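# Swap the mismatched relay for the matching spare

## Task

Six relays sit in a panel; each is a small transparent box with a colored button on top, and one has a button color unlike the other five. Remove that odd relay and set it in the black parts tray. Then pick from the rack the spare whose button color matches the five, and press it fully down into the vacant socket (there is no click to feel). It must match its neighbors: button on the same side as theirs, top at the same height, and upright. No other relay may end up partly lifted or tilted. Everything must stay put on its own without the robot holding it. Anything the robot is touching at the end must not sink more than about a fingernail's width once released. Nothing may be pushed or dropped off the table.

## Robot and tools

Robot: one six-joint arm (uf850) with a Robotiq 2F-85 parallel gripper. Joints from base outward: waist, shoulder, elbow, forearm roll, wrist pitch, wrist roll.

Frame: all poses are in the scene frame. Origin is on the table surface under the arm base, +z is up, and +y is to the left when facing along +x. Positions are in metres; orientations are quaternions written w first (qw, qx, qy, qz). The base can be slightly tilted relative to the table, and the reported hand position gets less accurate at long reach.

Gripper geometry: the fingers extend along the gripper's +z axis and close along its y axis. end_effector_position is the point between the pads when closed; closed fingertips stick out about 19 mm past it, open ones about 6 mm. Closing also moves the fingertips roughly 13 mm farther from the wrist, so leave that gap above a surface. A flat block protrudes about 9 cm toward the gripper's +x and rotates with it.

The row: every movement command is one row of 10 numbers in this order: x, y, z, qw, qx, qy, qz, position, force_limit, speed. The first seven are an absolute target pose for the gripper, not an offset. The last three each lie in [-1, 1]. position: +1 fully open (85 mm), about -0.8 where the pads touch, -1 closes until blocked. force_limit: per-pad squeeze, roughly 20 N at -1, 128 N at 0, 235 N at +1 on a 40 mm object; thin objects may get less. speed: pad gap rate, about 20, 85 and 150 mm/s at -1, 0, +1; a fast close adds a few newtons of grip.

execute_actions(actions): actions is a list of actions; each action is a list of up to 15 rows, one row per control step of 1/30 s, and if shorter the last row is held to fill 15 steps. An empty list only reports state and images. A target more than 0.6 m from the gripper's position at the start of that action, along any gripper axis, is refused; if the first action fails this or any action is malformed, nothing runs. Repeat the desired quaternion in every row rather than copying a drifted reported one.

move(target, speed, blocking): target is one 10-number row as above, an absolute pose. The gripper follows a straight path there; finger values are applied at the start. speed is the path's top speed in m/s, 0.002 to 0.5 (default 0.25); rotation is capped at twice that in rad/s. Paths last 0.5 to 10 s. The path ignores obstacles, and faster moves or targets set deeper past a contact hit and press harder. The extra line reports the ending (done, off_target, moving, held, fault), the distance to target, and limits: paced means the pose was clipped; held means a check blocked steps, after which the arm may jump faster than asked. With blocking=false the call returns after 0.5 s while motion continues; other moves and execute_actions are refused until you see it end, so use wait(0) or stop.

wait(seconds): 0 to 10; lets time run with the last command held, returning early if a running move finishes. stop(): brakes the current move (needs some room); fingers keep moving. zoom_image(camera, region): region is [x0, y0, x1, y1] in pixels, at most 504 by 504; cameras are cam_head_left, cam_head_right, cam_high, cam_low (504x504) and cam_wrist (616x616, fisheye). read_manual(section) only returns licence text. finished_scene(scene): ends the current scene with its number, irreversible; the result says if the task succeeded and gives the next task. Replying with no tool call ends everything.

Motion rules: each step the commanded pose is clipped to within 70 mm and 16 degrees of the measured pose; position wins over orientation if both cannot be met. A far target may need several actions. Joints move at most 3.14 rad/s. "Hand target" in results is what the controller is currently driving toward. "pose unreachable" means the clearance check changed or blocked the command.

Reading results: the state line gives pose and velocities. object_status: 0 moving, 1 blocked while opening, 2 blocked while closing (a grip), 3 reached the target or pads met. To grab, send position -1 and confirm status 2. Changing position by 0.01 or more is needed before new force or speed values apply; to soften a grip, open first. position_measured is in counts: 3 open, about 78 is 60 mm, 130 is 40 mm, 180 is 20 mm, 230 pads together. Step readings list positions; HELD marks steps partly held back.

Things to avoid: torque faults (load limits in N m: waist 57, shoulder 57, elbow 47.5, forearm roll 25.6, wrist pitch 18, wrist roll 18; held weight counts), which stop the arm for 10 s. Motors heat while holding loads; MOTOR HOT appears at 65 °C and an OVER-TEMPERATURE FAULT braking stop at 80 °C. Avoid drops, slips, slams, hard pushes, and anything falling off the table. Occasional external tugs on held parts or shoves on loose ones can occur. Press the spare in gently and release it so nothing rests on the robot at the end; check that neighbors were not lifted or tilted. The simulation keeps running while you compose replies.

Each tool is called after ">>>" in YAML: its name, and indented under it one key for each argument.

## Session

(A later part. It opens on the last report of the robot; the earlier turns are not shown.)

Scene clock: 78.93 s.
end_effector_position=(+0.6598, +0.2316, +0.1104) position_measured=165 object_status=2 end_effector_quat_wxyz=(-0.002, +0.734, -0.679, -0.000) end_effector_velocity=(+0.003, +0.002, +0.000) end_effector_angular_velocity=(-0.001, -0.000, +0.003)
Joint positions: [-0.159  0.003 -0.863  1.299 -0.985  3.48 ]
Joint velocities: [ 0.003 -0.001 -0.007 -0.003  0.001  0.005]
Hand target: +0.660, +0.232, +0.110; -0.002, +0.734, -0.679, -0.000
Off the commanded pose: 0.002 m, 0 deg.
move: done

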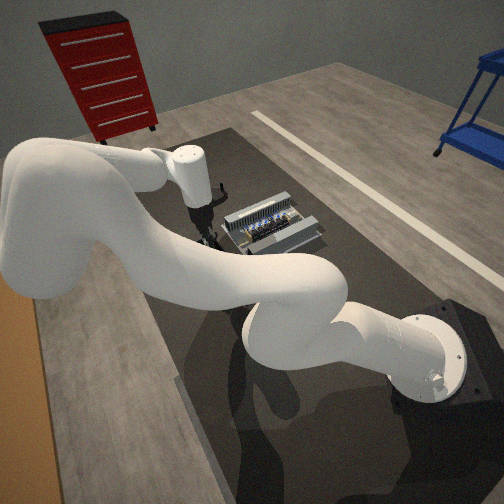

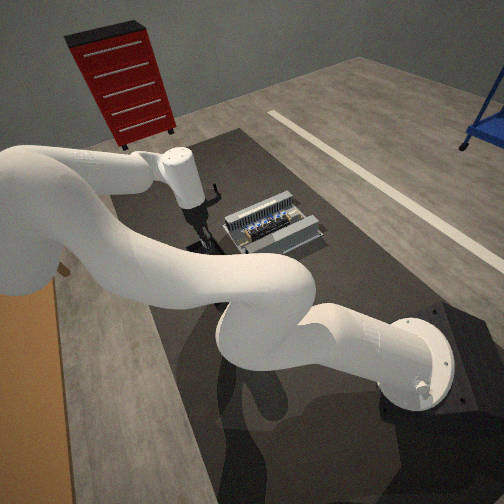

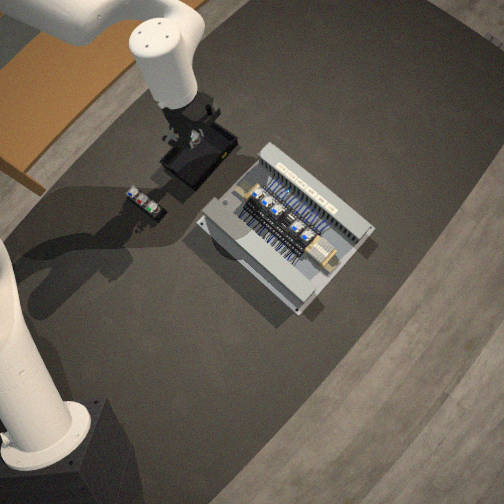

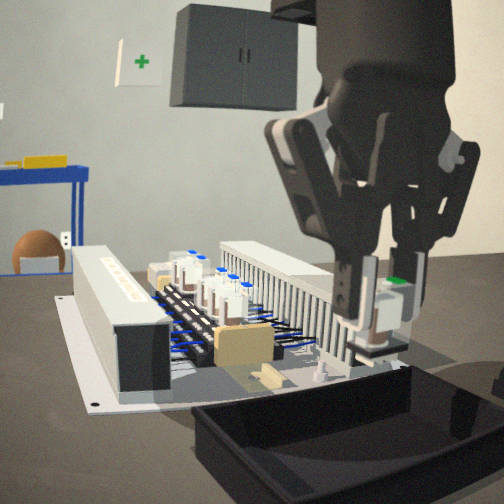

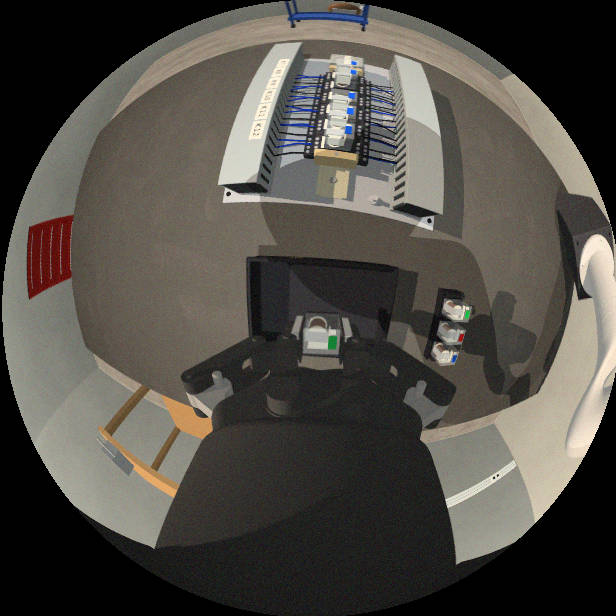

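>>> move:
  target: [0.66,0.2316,0.048,0,0.7343,-0.6788,0,-1,-0.3,-0.5]
  speed: 0.06

>>> move:
  target: [0.66,0.2316,0.048,0,0.7343,-0.6788,0,0,-0.3,0]

>>> move:
  target: [0.66,0.2316,0.11,0,0.7343,-0.6788,0,0,-0.3,0]

>>> move:
  target: [0.48,0.273,0.09,0,0.7343,-0.6788,0,0,-0.3,0]

>>> zoom_image:
  camera: "cam_wrist"
  region: [220,180,420,380]

Scene clock: 91.07 s.
end_effector_position=(+0.6602, +0.2316, +0.0482) position_measured=165 object_status=2 end_effector_quat_wxyz=(-0.000, +0.734, -0.679, -0.000) end_effector_velocity=(-0.000, +0.000, -0.001) end_effector_angular_velocity=(+0.001, +0.000, -0.001)
Joint positions: [-0.044 -0.084 -0.875  1.412 -0.885  3.414]
Joint velocities: [ 0.002 -0.002 -0.     0.003  0.001 -0.001]
Hand target: +0.660, +0.232, +0.048; -0.000, +0.734, -0.679, -0.000
Off the commanded pose: 0.000 m, 0 deg.
move: done

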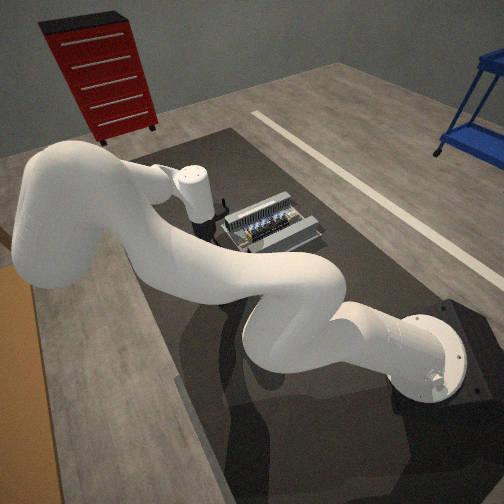

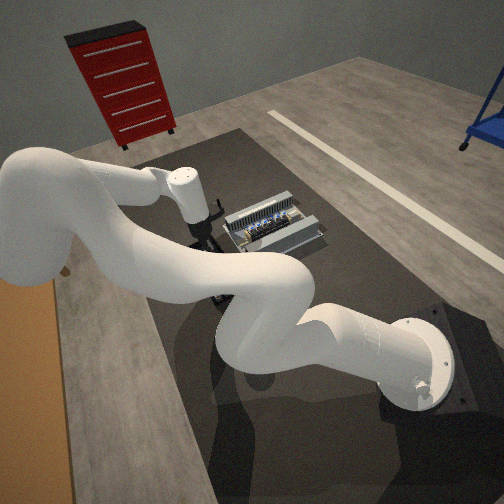

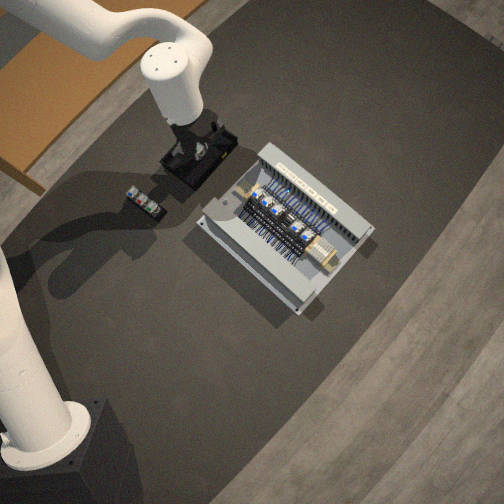

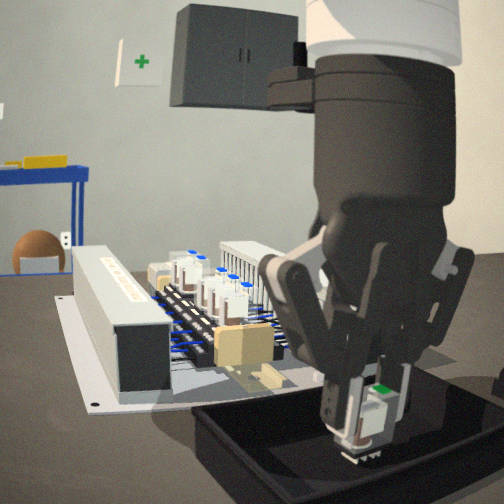

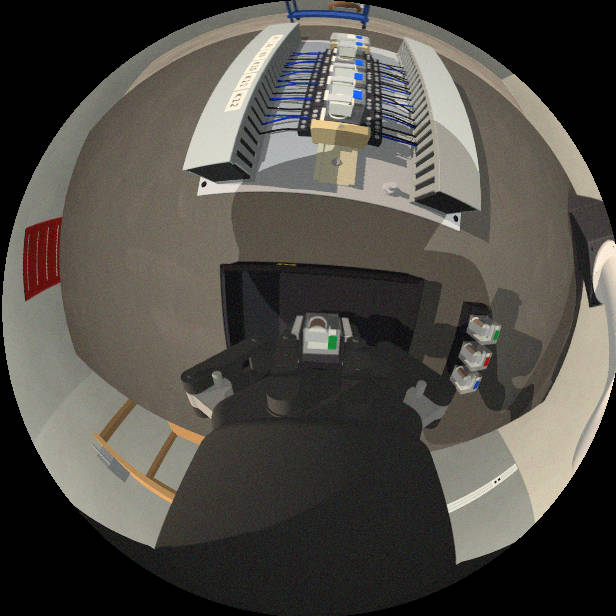

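Scene clock: 91.77 s.
end_effector_position=(+0.6600, +0.2316, +0.0480) position_measured=129 object_status=3 end_effector_quat_wxyz=(-0.000, +0.734, -0.679, +0.000) end_effector_velocity=(+0.000, -0.000, +0.000) end_effector_angular_velocity=(-0.000, -0.001, -0.001)
Joint positions: [-0.044 -0.083 -0.875  1.412 -0.884  3.414]
Joint velocities: [-0.001  0.     0.     0.     0.     0.   ]
Hand target: +0.660, +0.232, +0.048; +0.000, +0.734, -0.679, -0.000
Off the commanded pose: 0.000 m, 0 deg.
move: done

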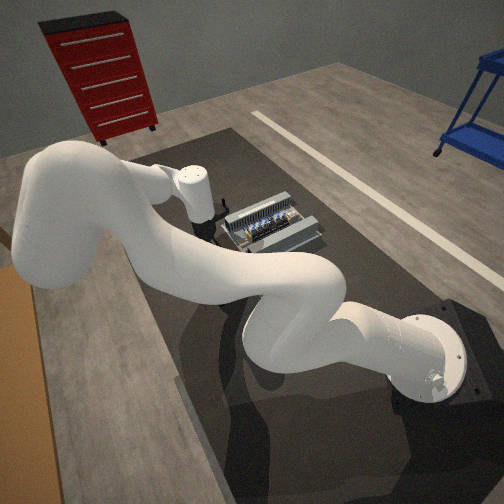

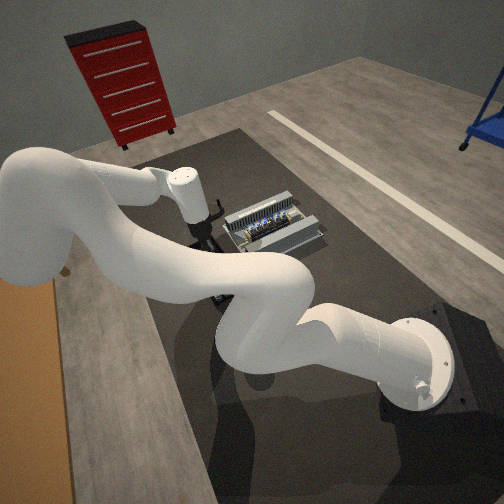

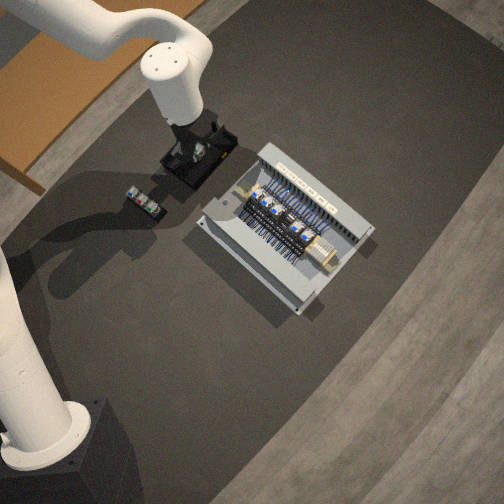

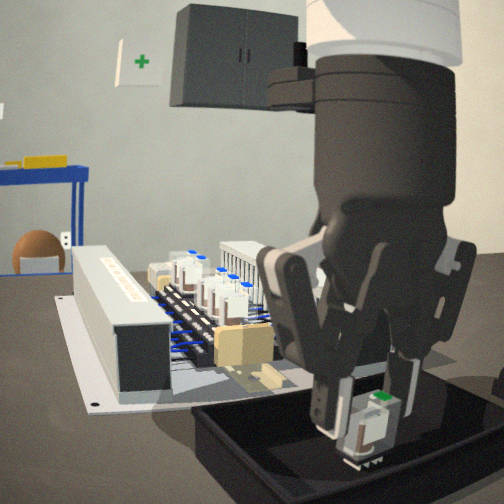

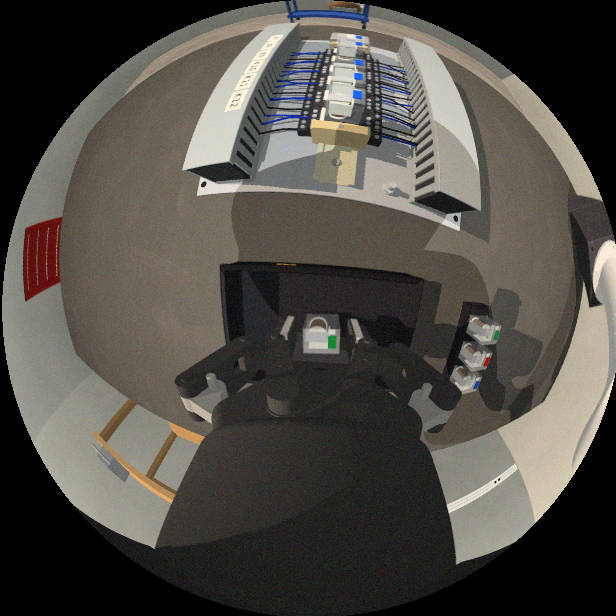

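Scene clock: 92.60 s.
end_effector_position=(+0.6598, +0.2316, +0.1097) position_measured=129 object_status=3 end_effector_quat_wxyz=(+0.000, +0.734, -0.679, -0.000) end_effector_velocity=(+0.000, +0.000, +0.001) end_effector_angular_velocity=(+0.001, +0.000, -0.000)
Joint positions: [-0.156  0.002 -0.865  1.295 -0.982  3.483]
Joint velocities: [-0.001  0.001 -0.001 -0.002 -0.002  0.002]
Hand target: +0.660, +0.232, +0.110; +0.000, +0.734, -0.679, +0.000
Off the commanded pose: 0.000 m, 0 deg.
move: done

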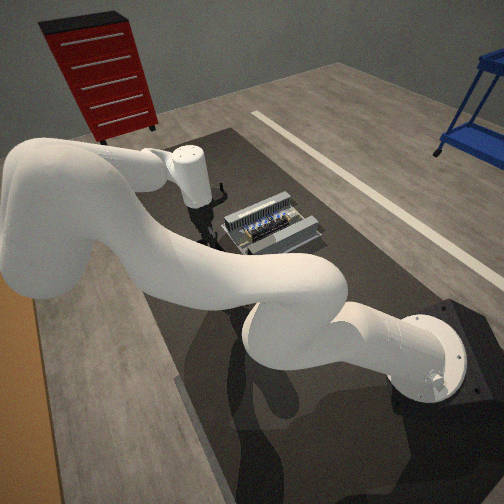

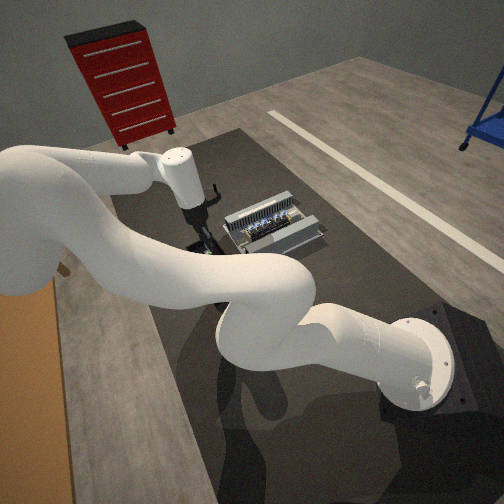

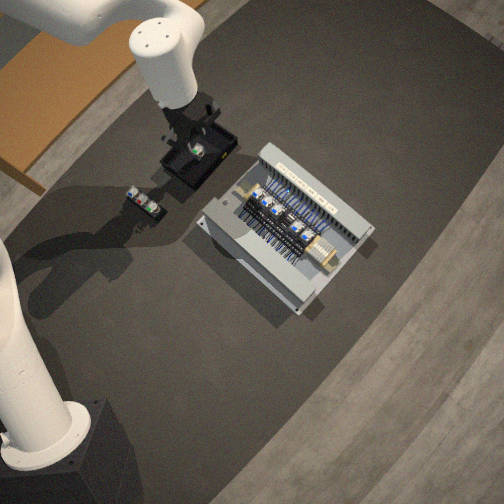

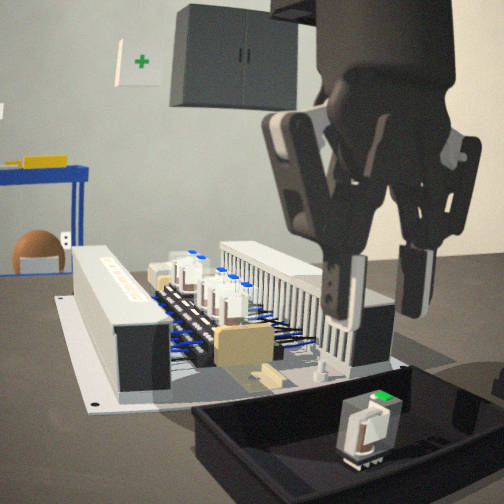

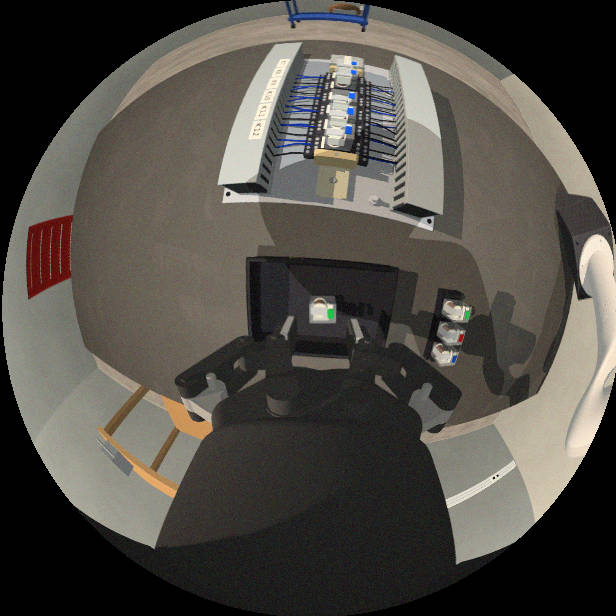

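Scene clock: 93.83 s.
end_effector_position=(+0.4803, +0.2724, +0.0896) position_measured=129 object_status=3 end_effector_quat_wxyz=(+0.000, +0.734, -0.679, -0.000) end_effector_velocity=(-0.003, -0.000, -0.000) end_effector_angular_velocity=(-0.002, +0.001, -0.002)
Joint positions: [-0.019  0.384 -0.377  1.453 -0.863  3.378]
Joint velocities: [ 0.002  0.006  0.006 -0.     0.003  0.003]
Hand target: +0.480, +0.273, +0.090; -0.000, +0.734, -0.679, -0.000
Off the commanded pose: 0.001 m, 0 deg.
move: done

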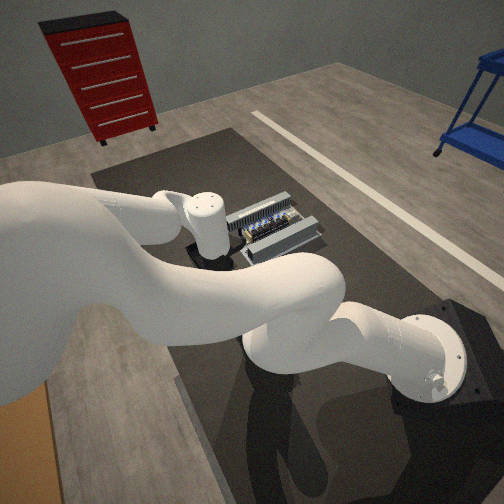

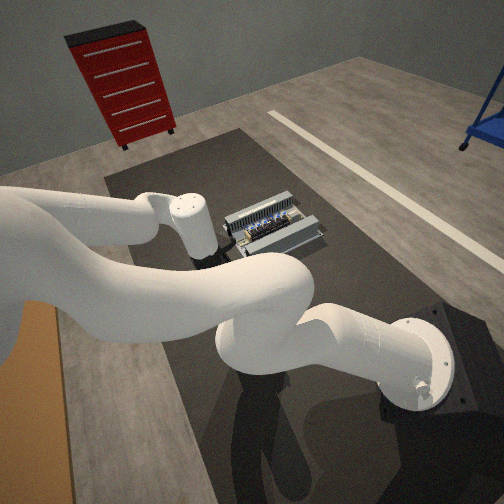

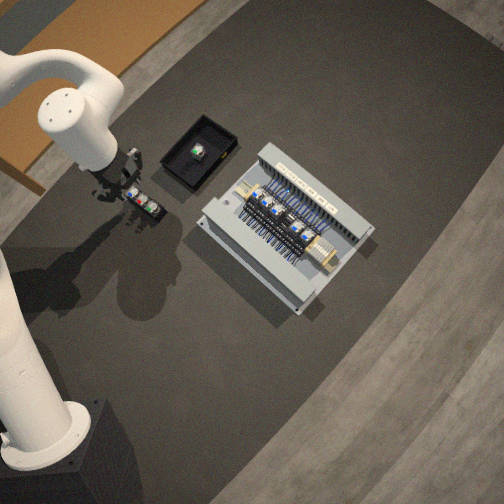

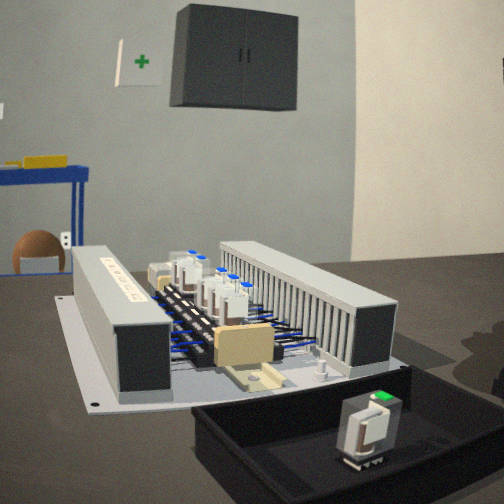

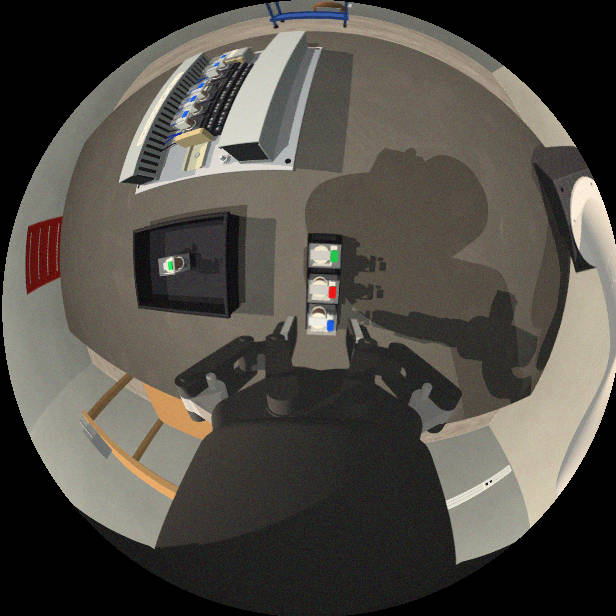

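Region (220, 180, 420, 380) of cam_wrist's 616x616 image, scaled by 2.520, with more detail than that image has.

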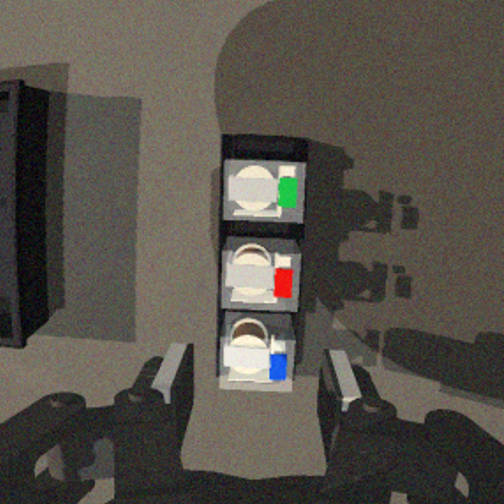

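Expected v≈351; shift +y 5 mm.

>>> move:
  target: [0.4797,0.278,0.062,0,0.7343,-0.6788,0,0,-0.3,0]
  speed: 0.08

>>> zoom_image:
  camera: "cam_wrist"
  region: [220,180,420,380]

Scene clock: 96.50 s.
end_effector_position=(+0.4798, +0.2780, +0.0621) position_measured=129 object_status=3 end_effector_quat_wxyz=(-0.000, +0.734, -0.679, -0.000) end_effector_velocity=(+0.000, +0.000, -0.001) end_effector_angular_velocity=(+0.001, -0.001, -0.000)
Joint positions: [ 0.073  0.331 -0.384  1.559 -0.798  3.321]
Joint velocities: [ 0.004 -0.003 -0.     0.007  0.002 -0.004]
Hand target: +0.480, +0.278, +0.062; -0.000, +0.734, -0.679, -0.000
Off the commanded pose: 0.000 m, 0 deg.
move: done

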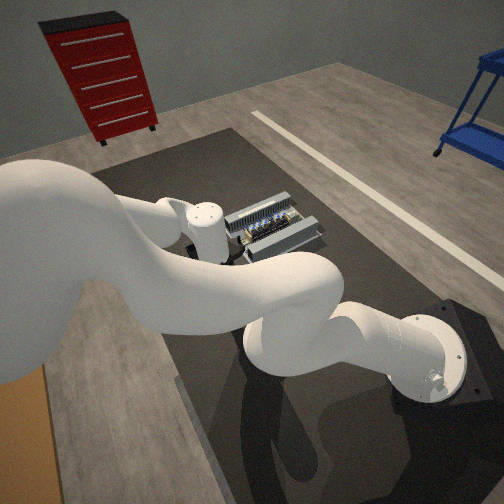

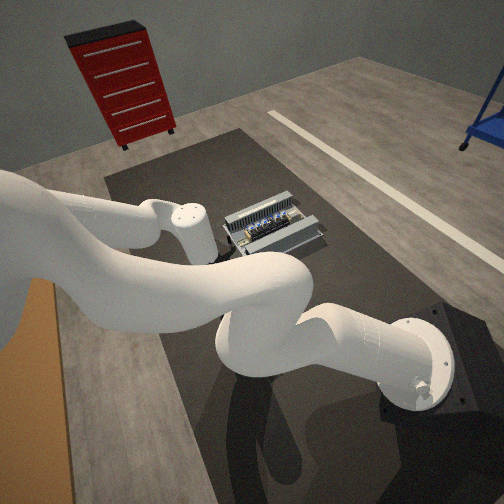

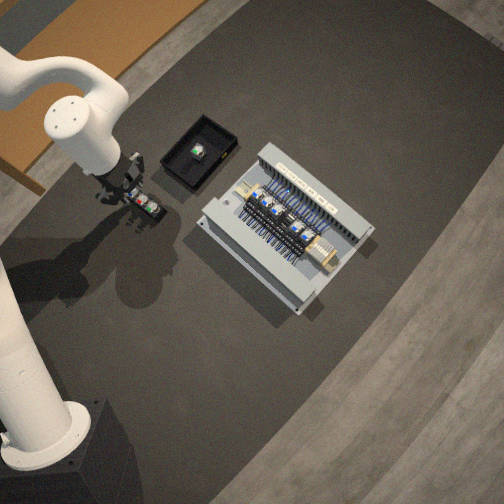

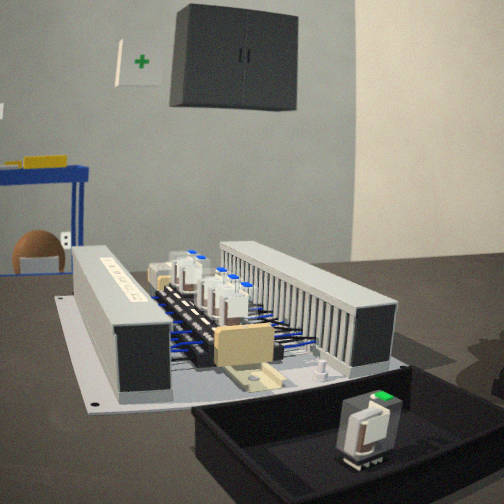

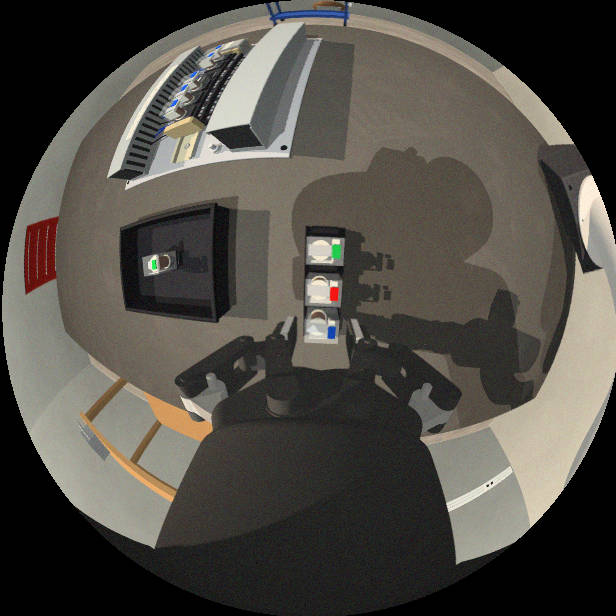

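Region (220, 180, 420, 380) of cam_wrist's 616x616 image, scaled by 2.520, with more detail than that image has.

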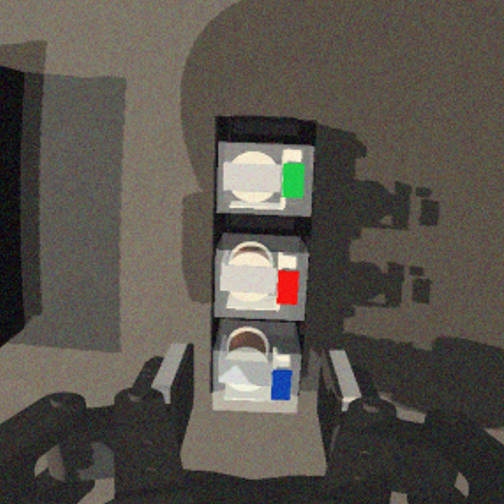

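>>> move:
  target: [0.4797,0.279,0.046,0,0.7343,-0.6788,0,0,-0.3,0]
  speed: 0.04

>>> move:
  target: [0.4797,0.279,0.046,0,0.7343,-0.6788,0,-1,-0.3,-0.5]

>>> move:
  target: [0.4797,0.279,0.13,0,0.7343,-0.6788,0,-1,-0.3,-0.5]
  speed: 0.08

Scene clock: 100.13 s.
end_effector_position=(+0.4797, +0.2790, +0.0461) position_measured=129 object_status=3 end_effector_quat_wxyz=(+0.000, +0.734, -0.679, -0.000) end_effector_velocity=(+0.000, -0.000, -0.001) end_effector_angular_velocity=(-0.001, -0.000, +0.000)
Joint positions: [ 0.117  0.292 -0.391  1.627 -0.77   3.275]
Joint velocities: [ 0.003 -0.002 -0.     0.004  0.003 -0.004]
Hand target: +0.480, +0.279, +0.046; +0.000, +0.734, -0.679, -0.000
Off the commanded pose: 0.000 m, 0 deg.
move: done

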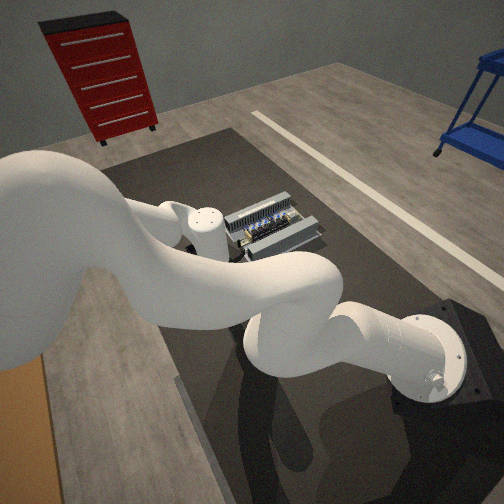

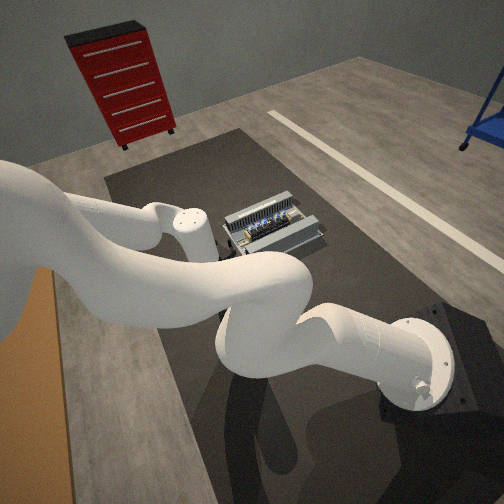

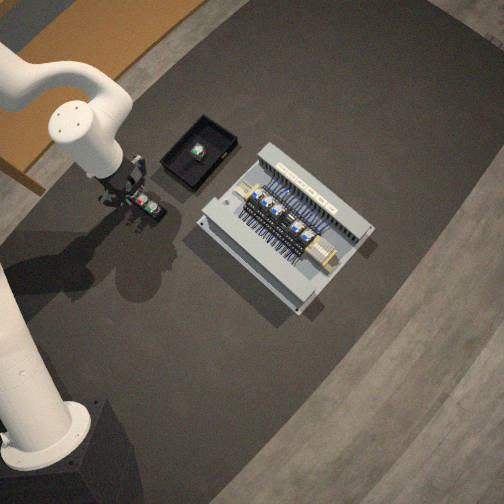

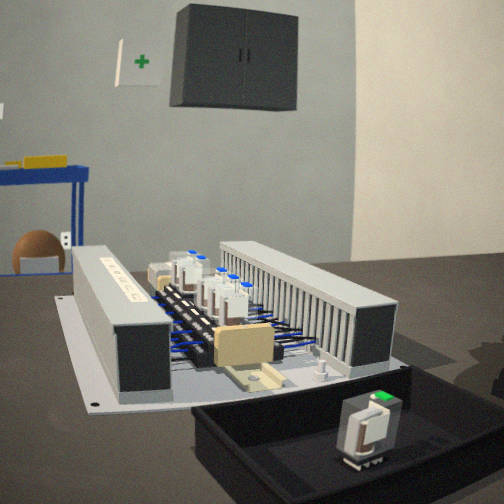

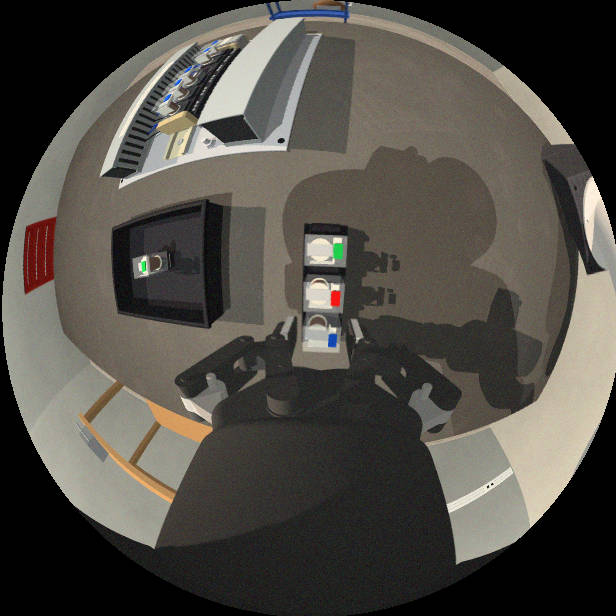

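Scene clock: 100.83 s.
end_effector_position=(+0.4798, +0.2790, +0.0461) position_measured=165 object_status=2 end_effector_quat_wxyz=(-0.000, +0.734, -0.679, +0.000) end_effector_velocity=(+0.000, -0.000, -0.000) end_effector_angular_velocity=(-0.000, -0.000, -0.002)
Joint positions: [ 0.118  0.292 -0.391  1.627 -0.77   3.274]
Joint velocities: [-0.    -0.001 -0.     0.001  0.     0.001]
Hand target: +0.480, +0.279, +0.046; +0.000, +0.734, -0.679, -0.000
Off the commanded pose: 0.000 m, 0 deg.
move: done

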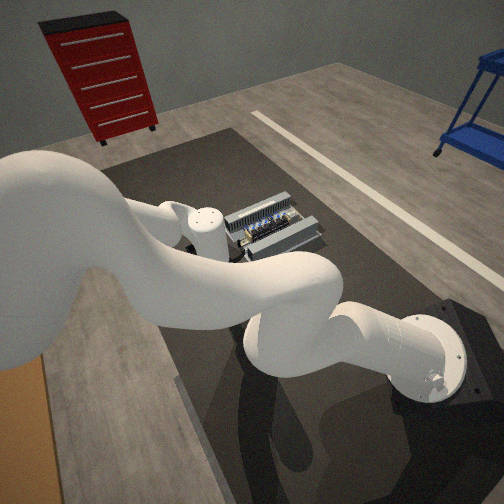

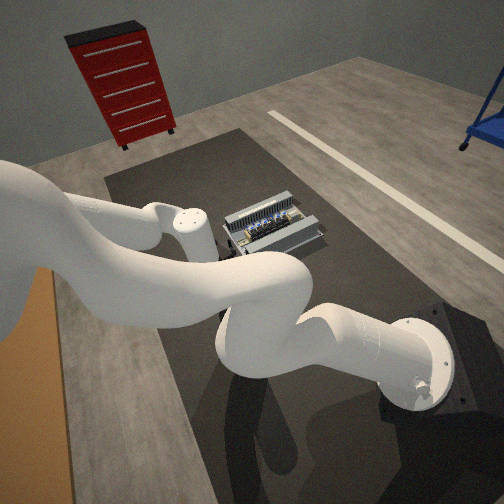

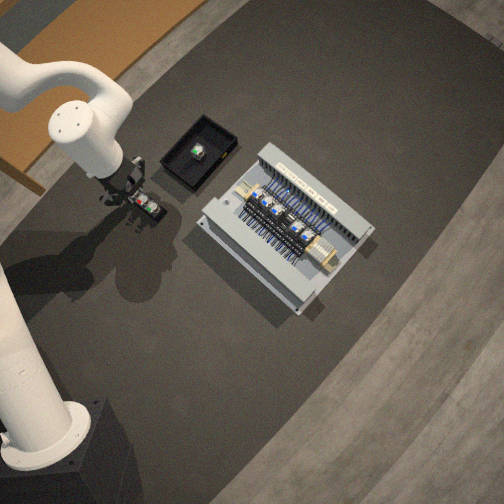

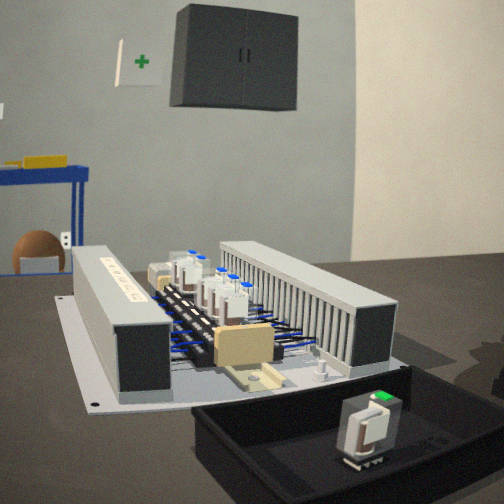

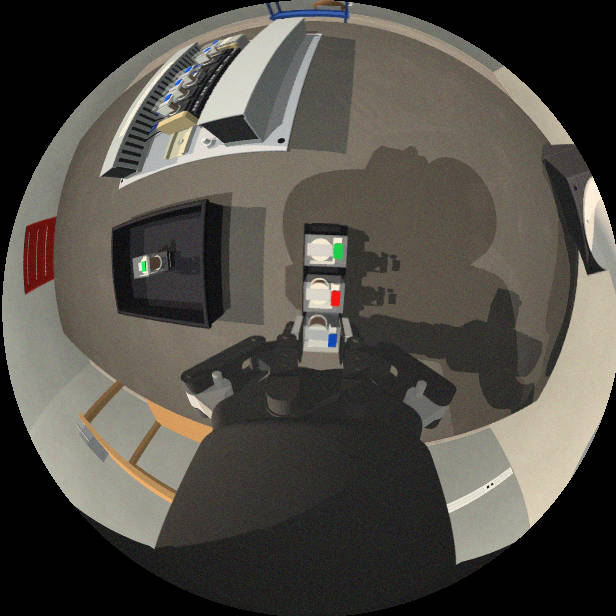

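Scene clock: 102.27 s.
end_effector_position=(+0.4795, +0.2790, +0.1299) position_measured=165 object_status=2 end_effector_quat_wxyz=(-0.000, +0.735, -0.679, +0.000) end_effector_velocity=(-0.000, +0.000, +0.001) end_effector_angular_velocity=(+0.001, +0.000, +0.000)
Joint positions: [-0.128  0.485 -0.378  1.312 -0.96   3.485]
Joint velocities: [-0.004  0.003 -0.    -0.004 -0.004  0.002]
Hand target: +0.480, +0.279, +0.130; -0.000, +0.735, -0.678, +0.000
Off the commanded pose: 0.000 m, 0 deg.
move: done

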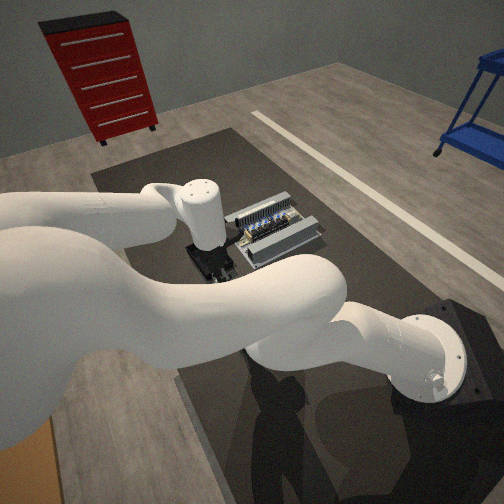

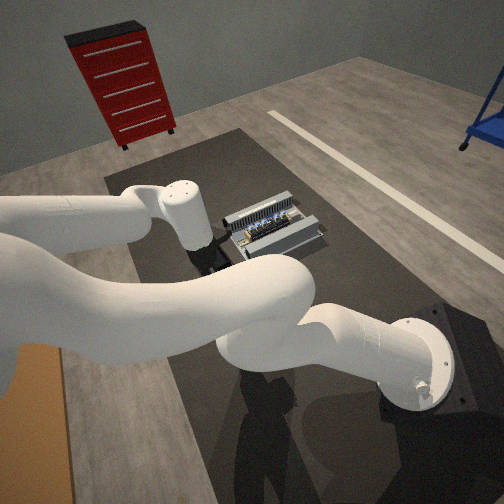

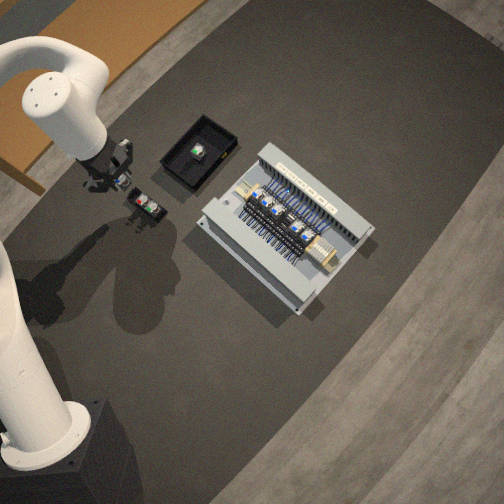

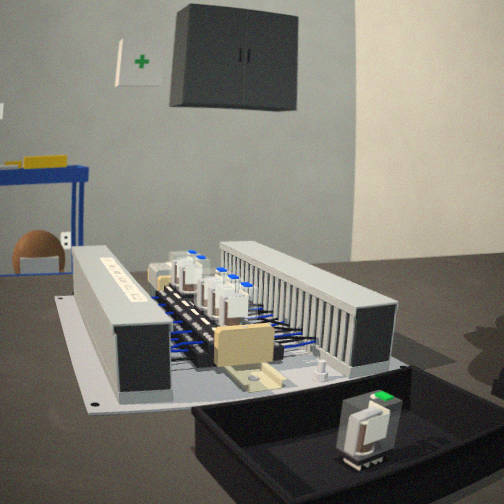

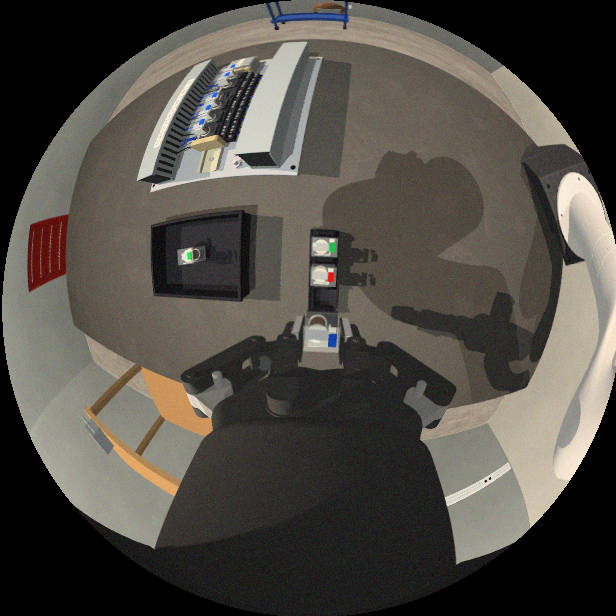

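>>> move:
  target: [0.659,-0.04,0.125,0,0.7071,-0.7071,0,-1,-0.3,-0.5]

>>> zoom_image:
  camera: "cam_wrist"
  region: [220,180,420,380]

Scene clock: 105.90 s.
end_effector_position=(+0.6595, -0.0402, +0.1254) position_measured=165 object_status=2 end_effector_quat_wxyz=(+0.001, +0.707, -0.707, +0.000) end_effector_velocity=(+0.001, -0.001, -0.000) end_effector_angular_velocity=(+0.001, +0.001, -0.001)
Joint positions: [-0.476 -0.549 -1.11   1.258 -1.093  3.154]
Joint velocities: [-0.    -0.005 -0.005 -0.001 -0.001  0.001]
Hand target: +0.660, -0.040, +0.125; +0.002, +0.707, -0.707, +0.000
Off the commanded pose: 0.001 m, 0 deg.
move: done

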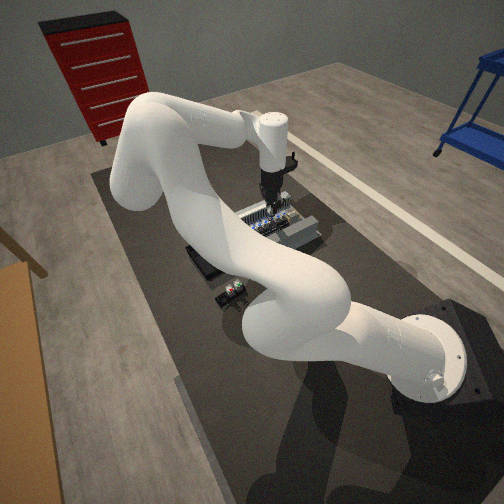

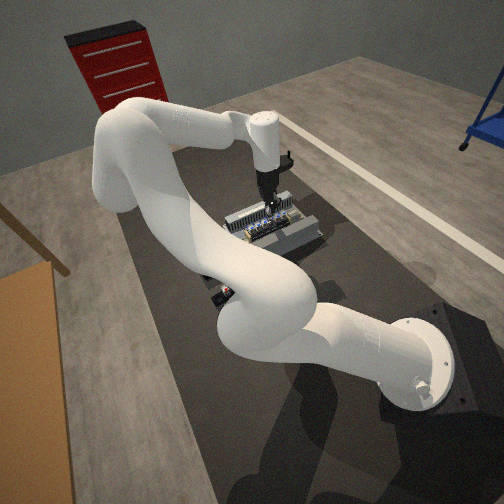

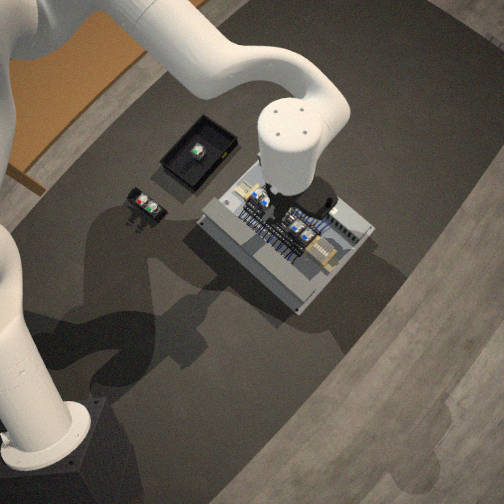

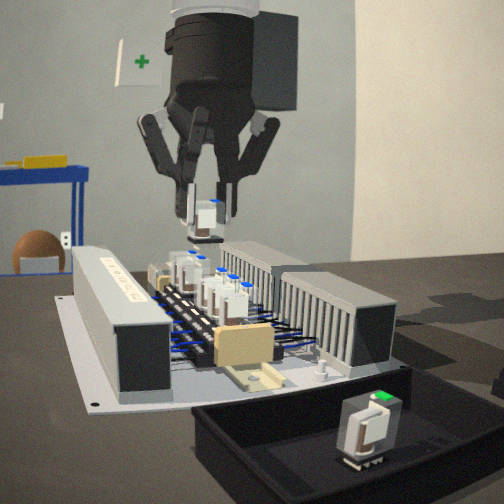

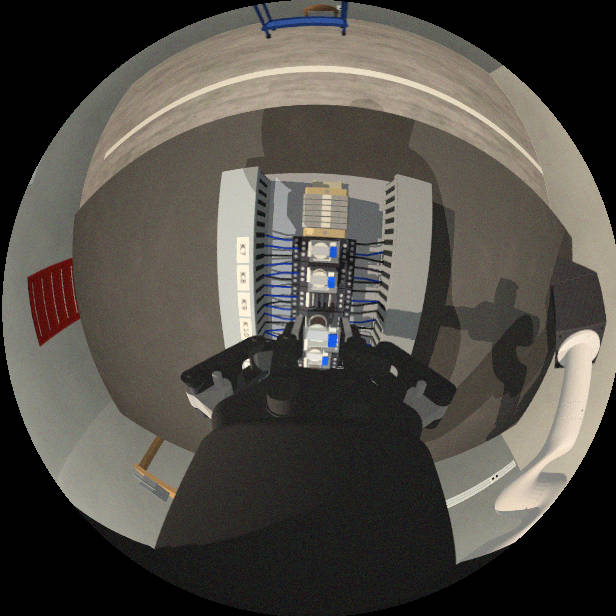

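Region (220, 180, 420, 380) of cam_wrist's 616x616 image, scaled by 2.520, with more detail than that image has.

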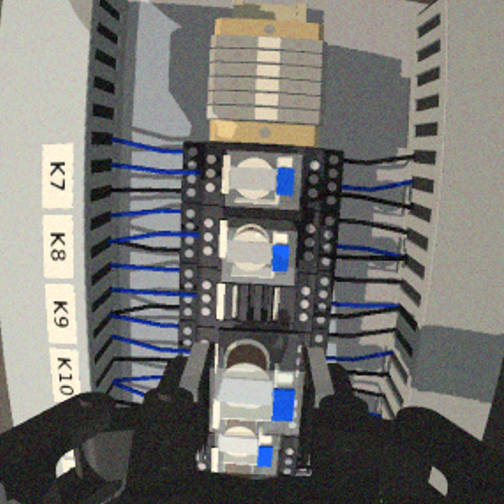

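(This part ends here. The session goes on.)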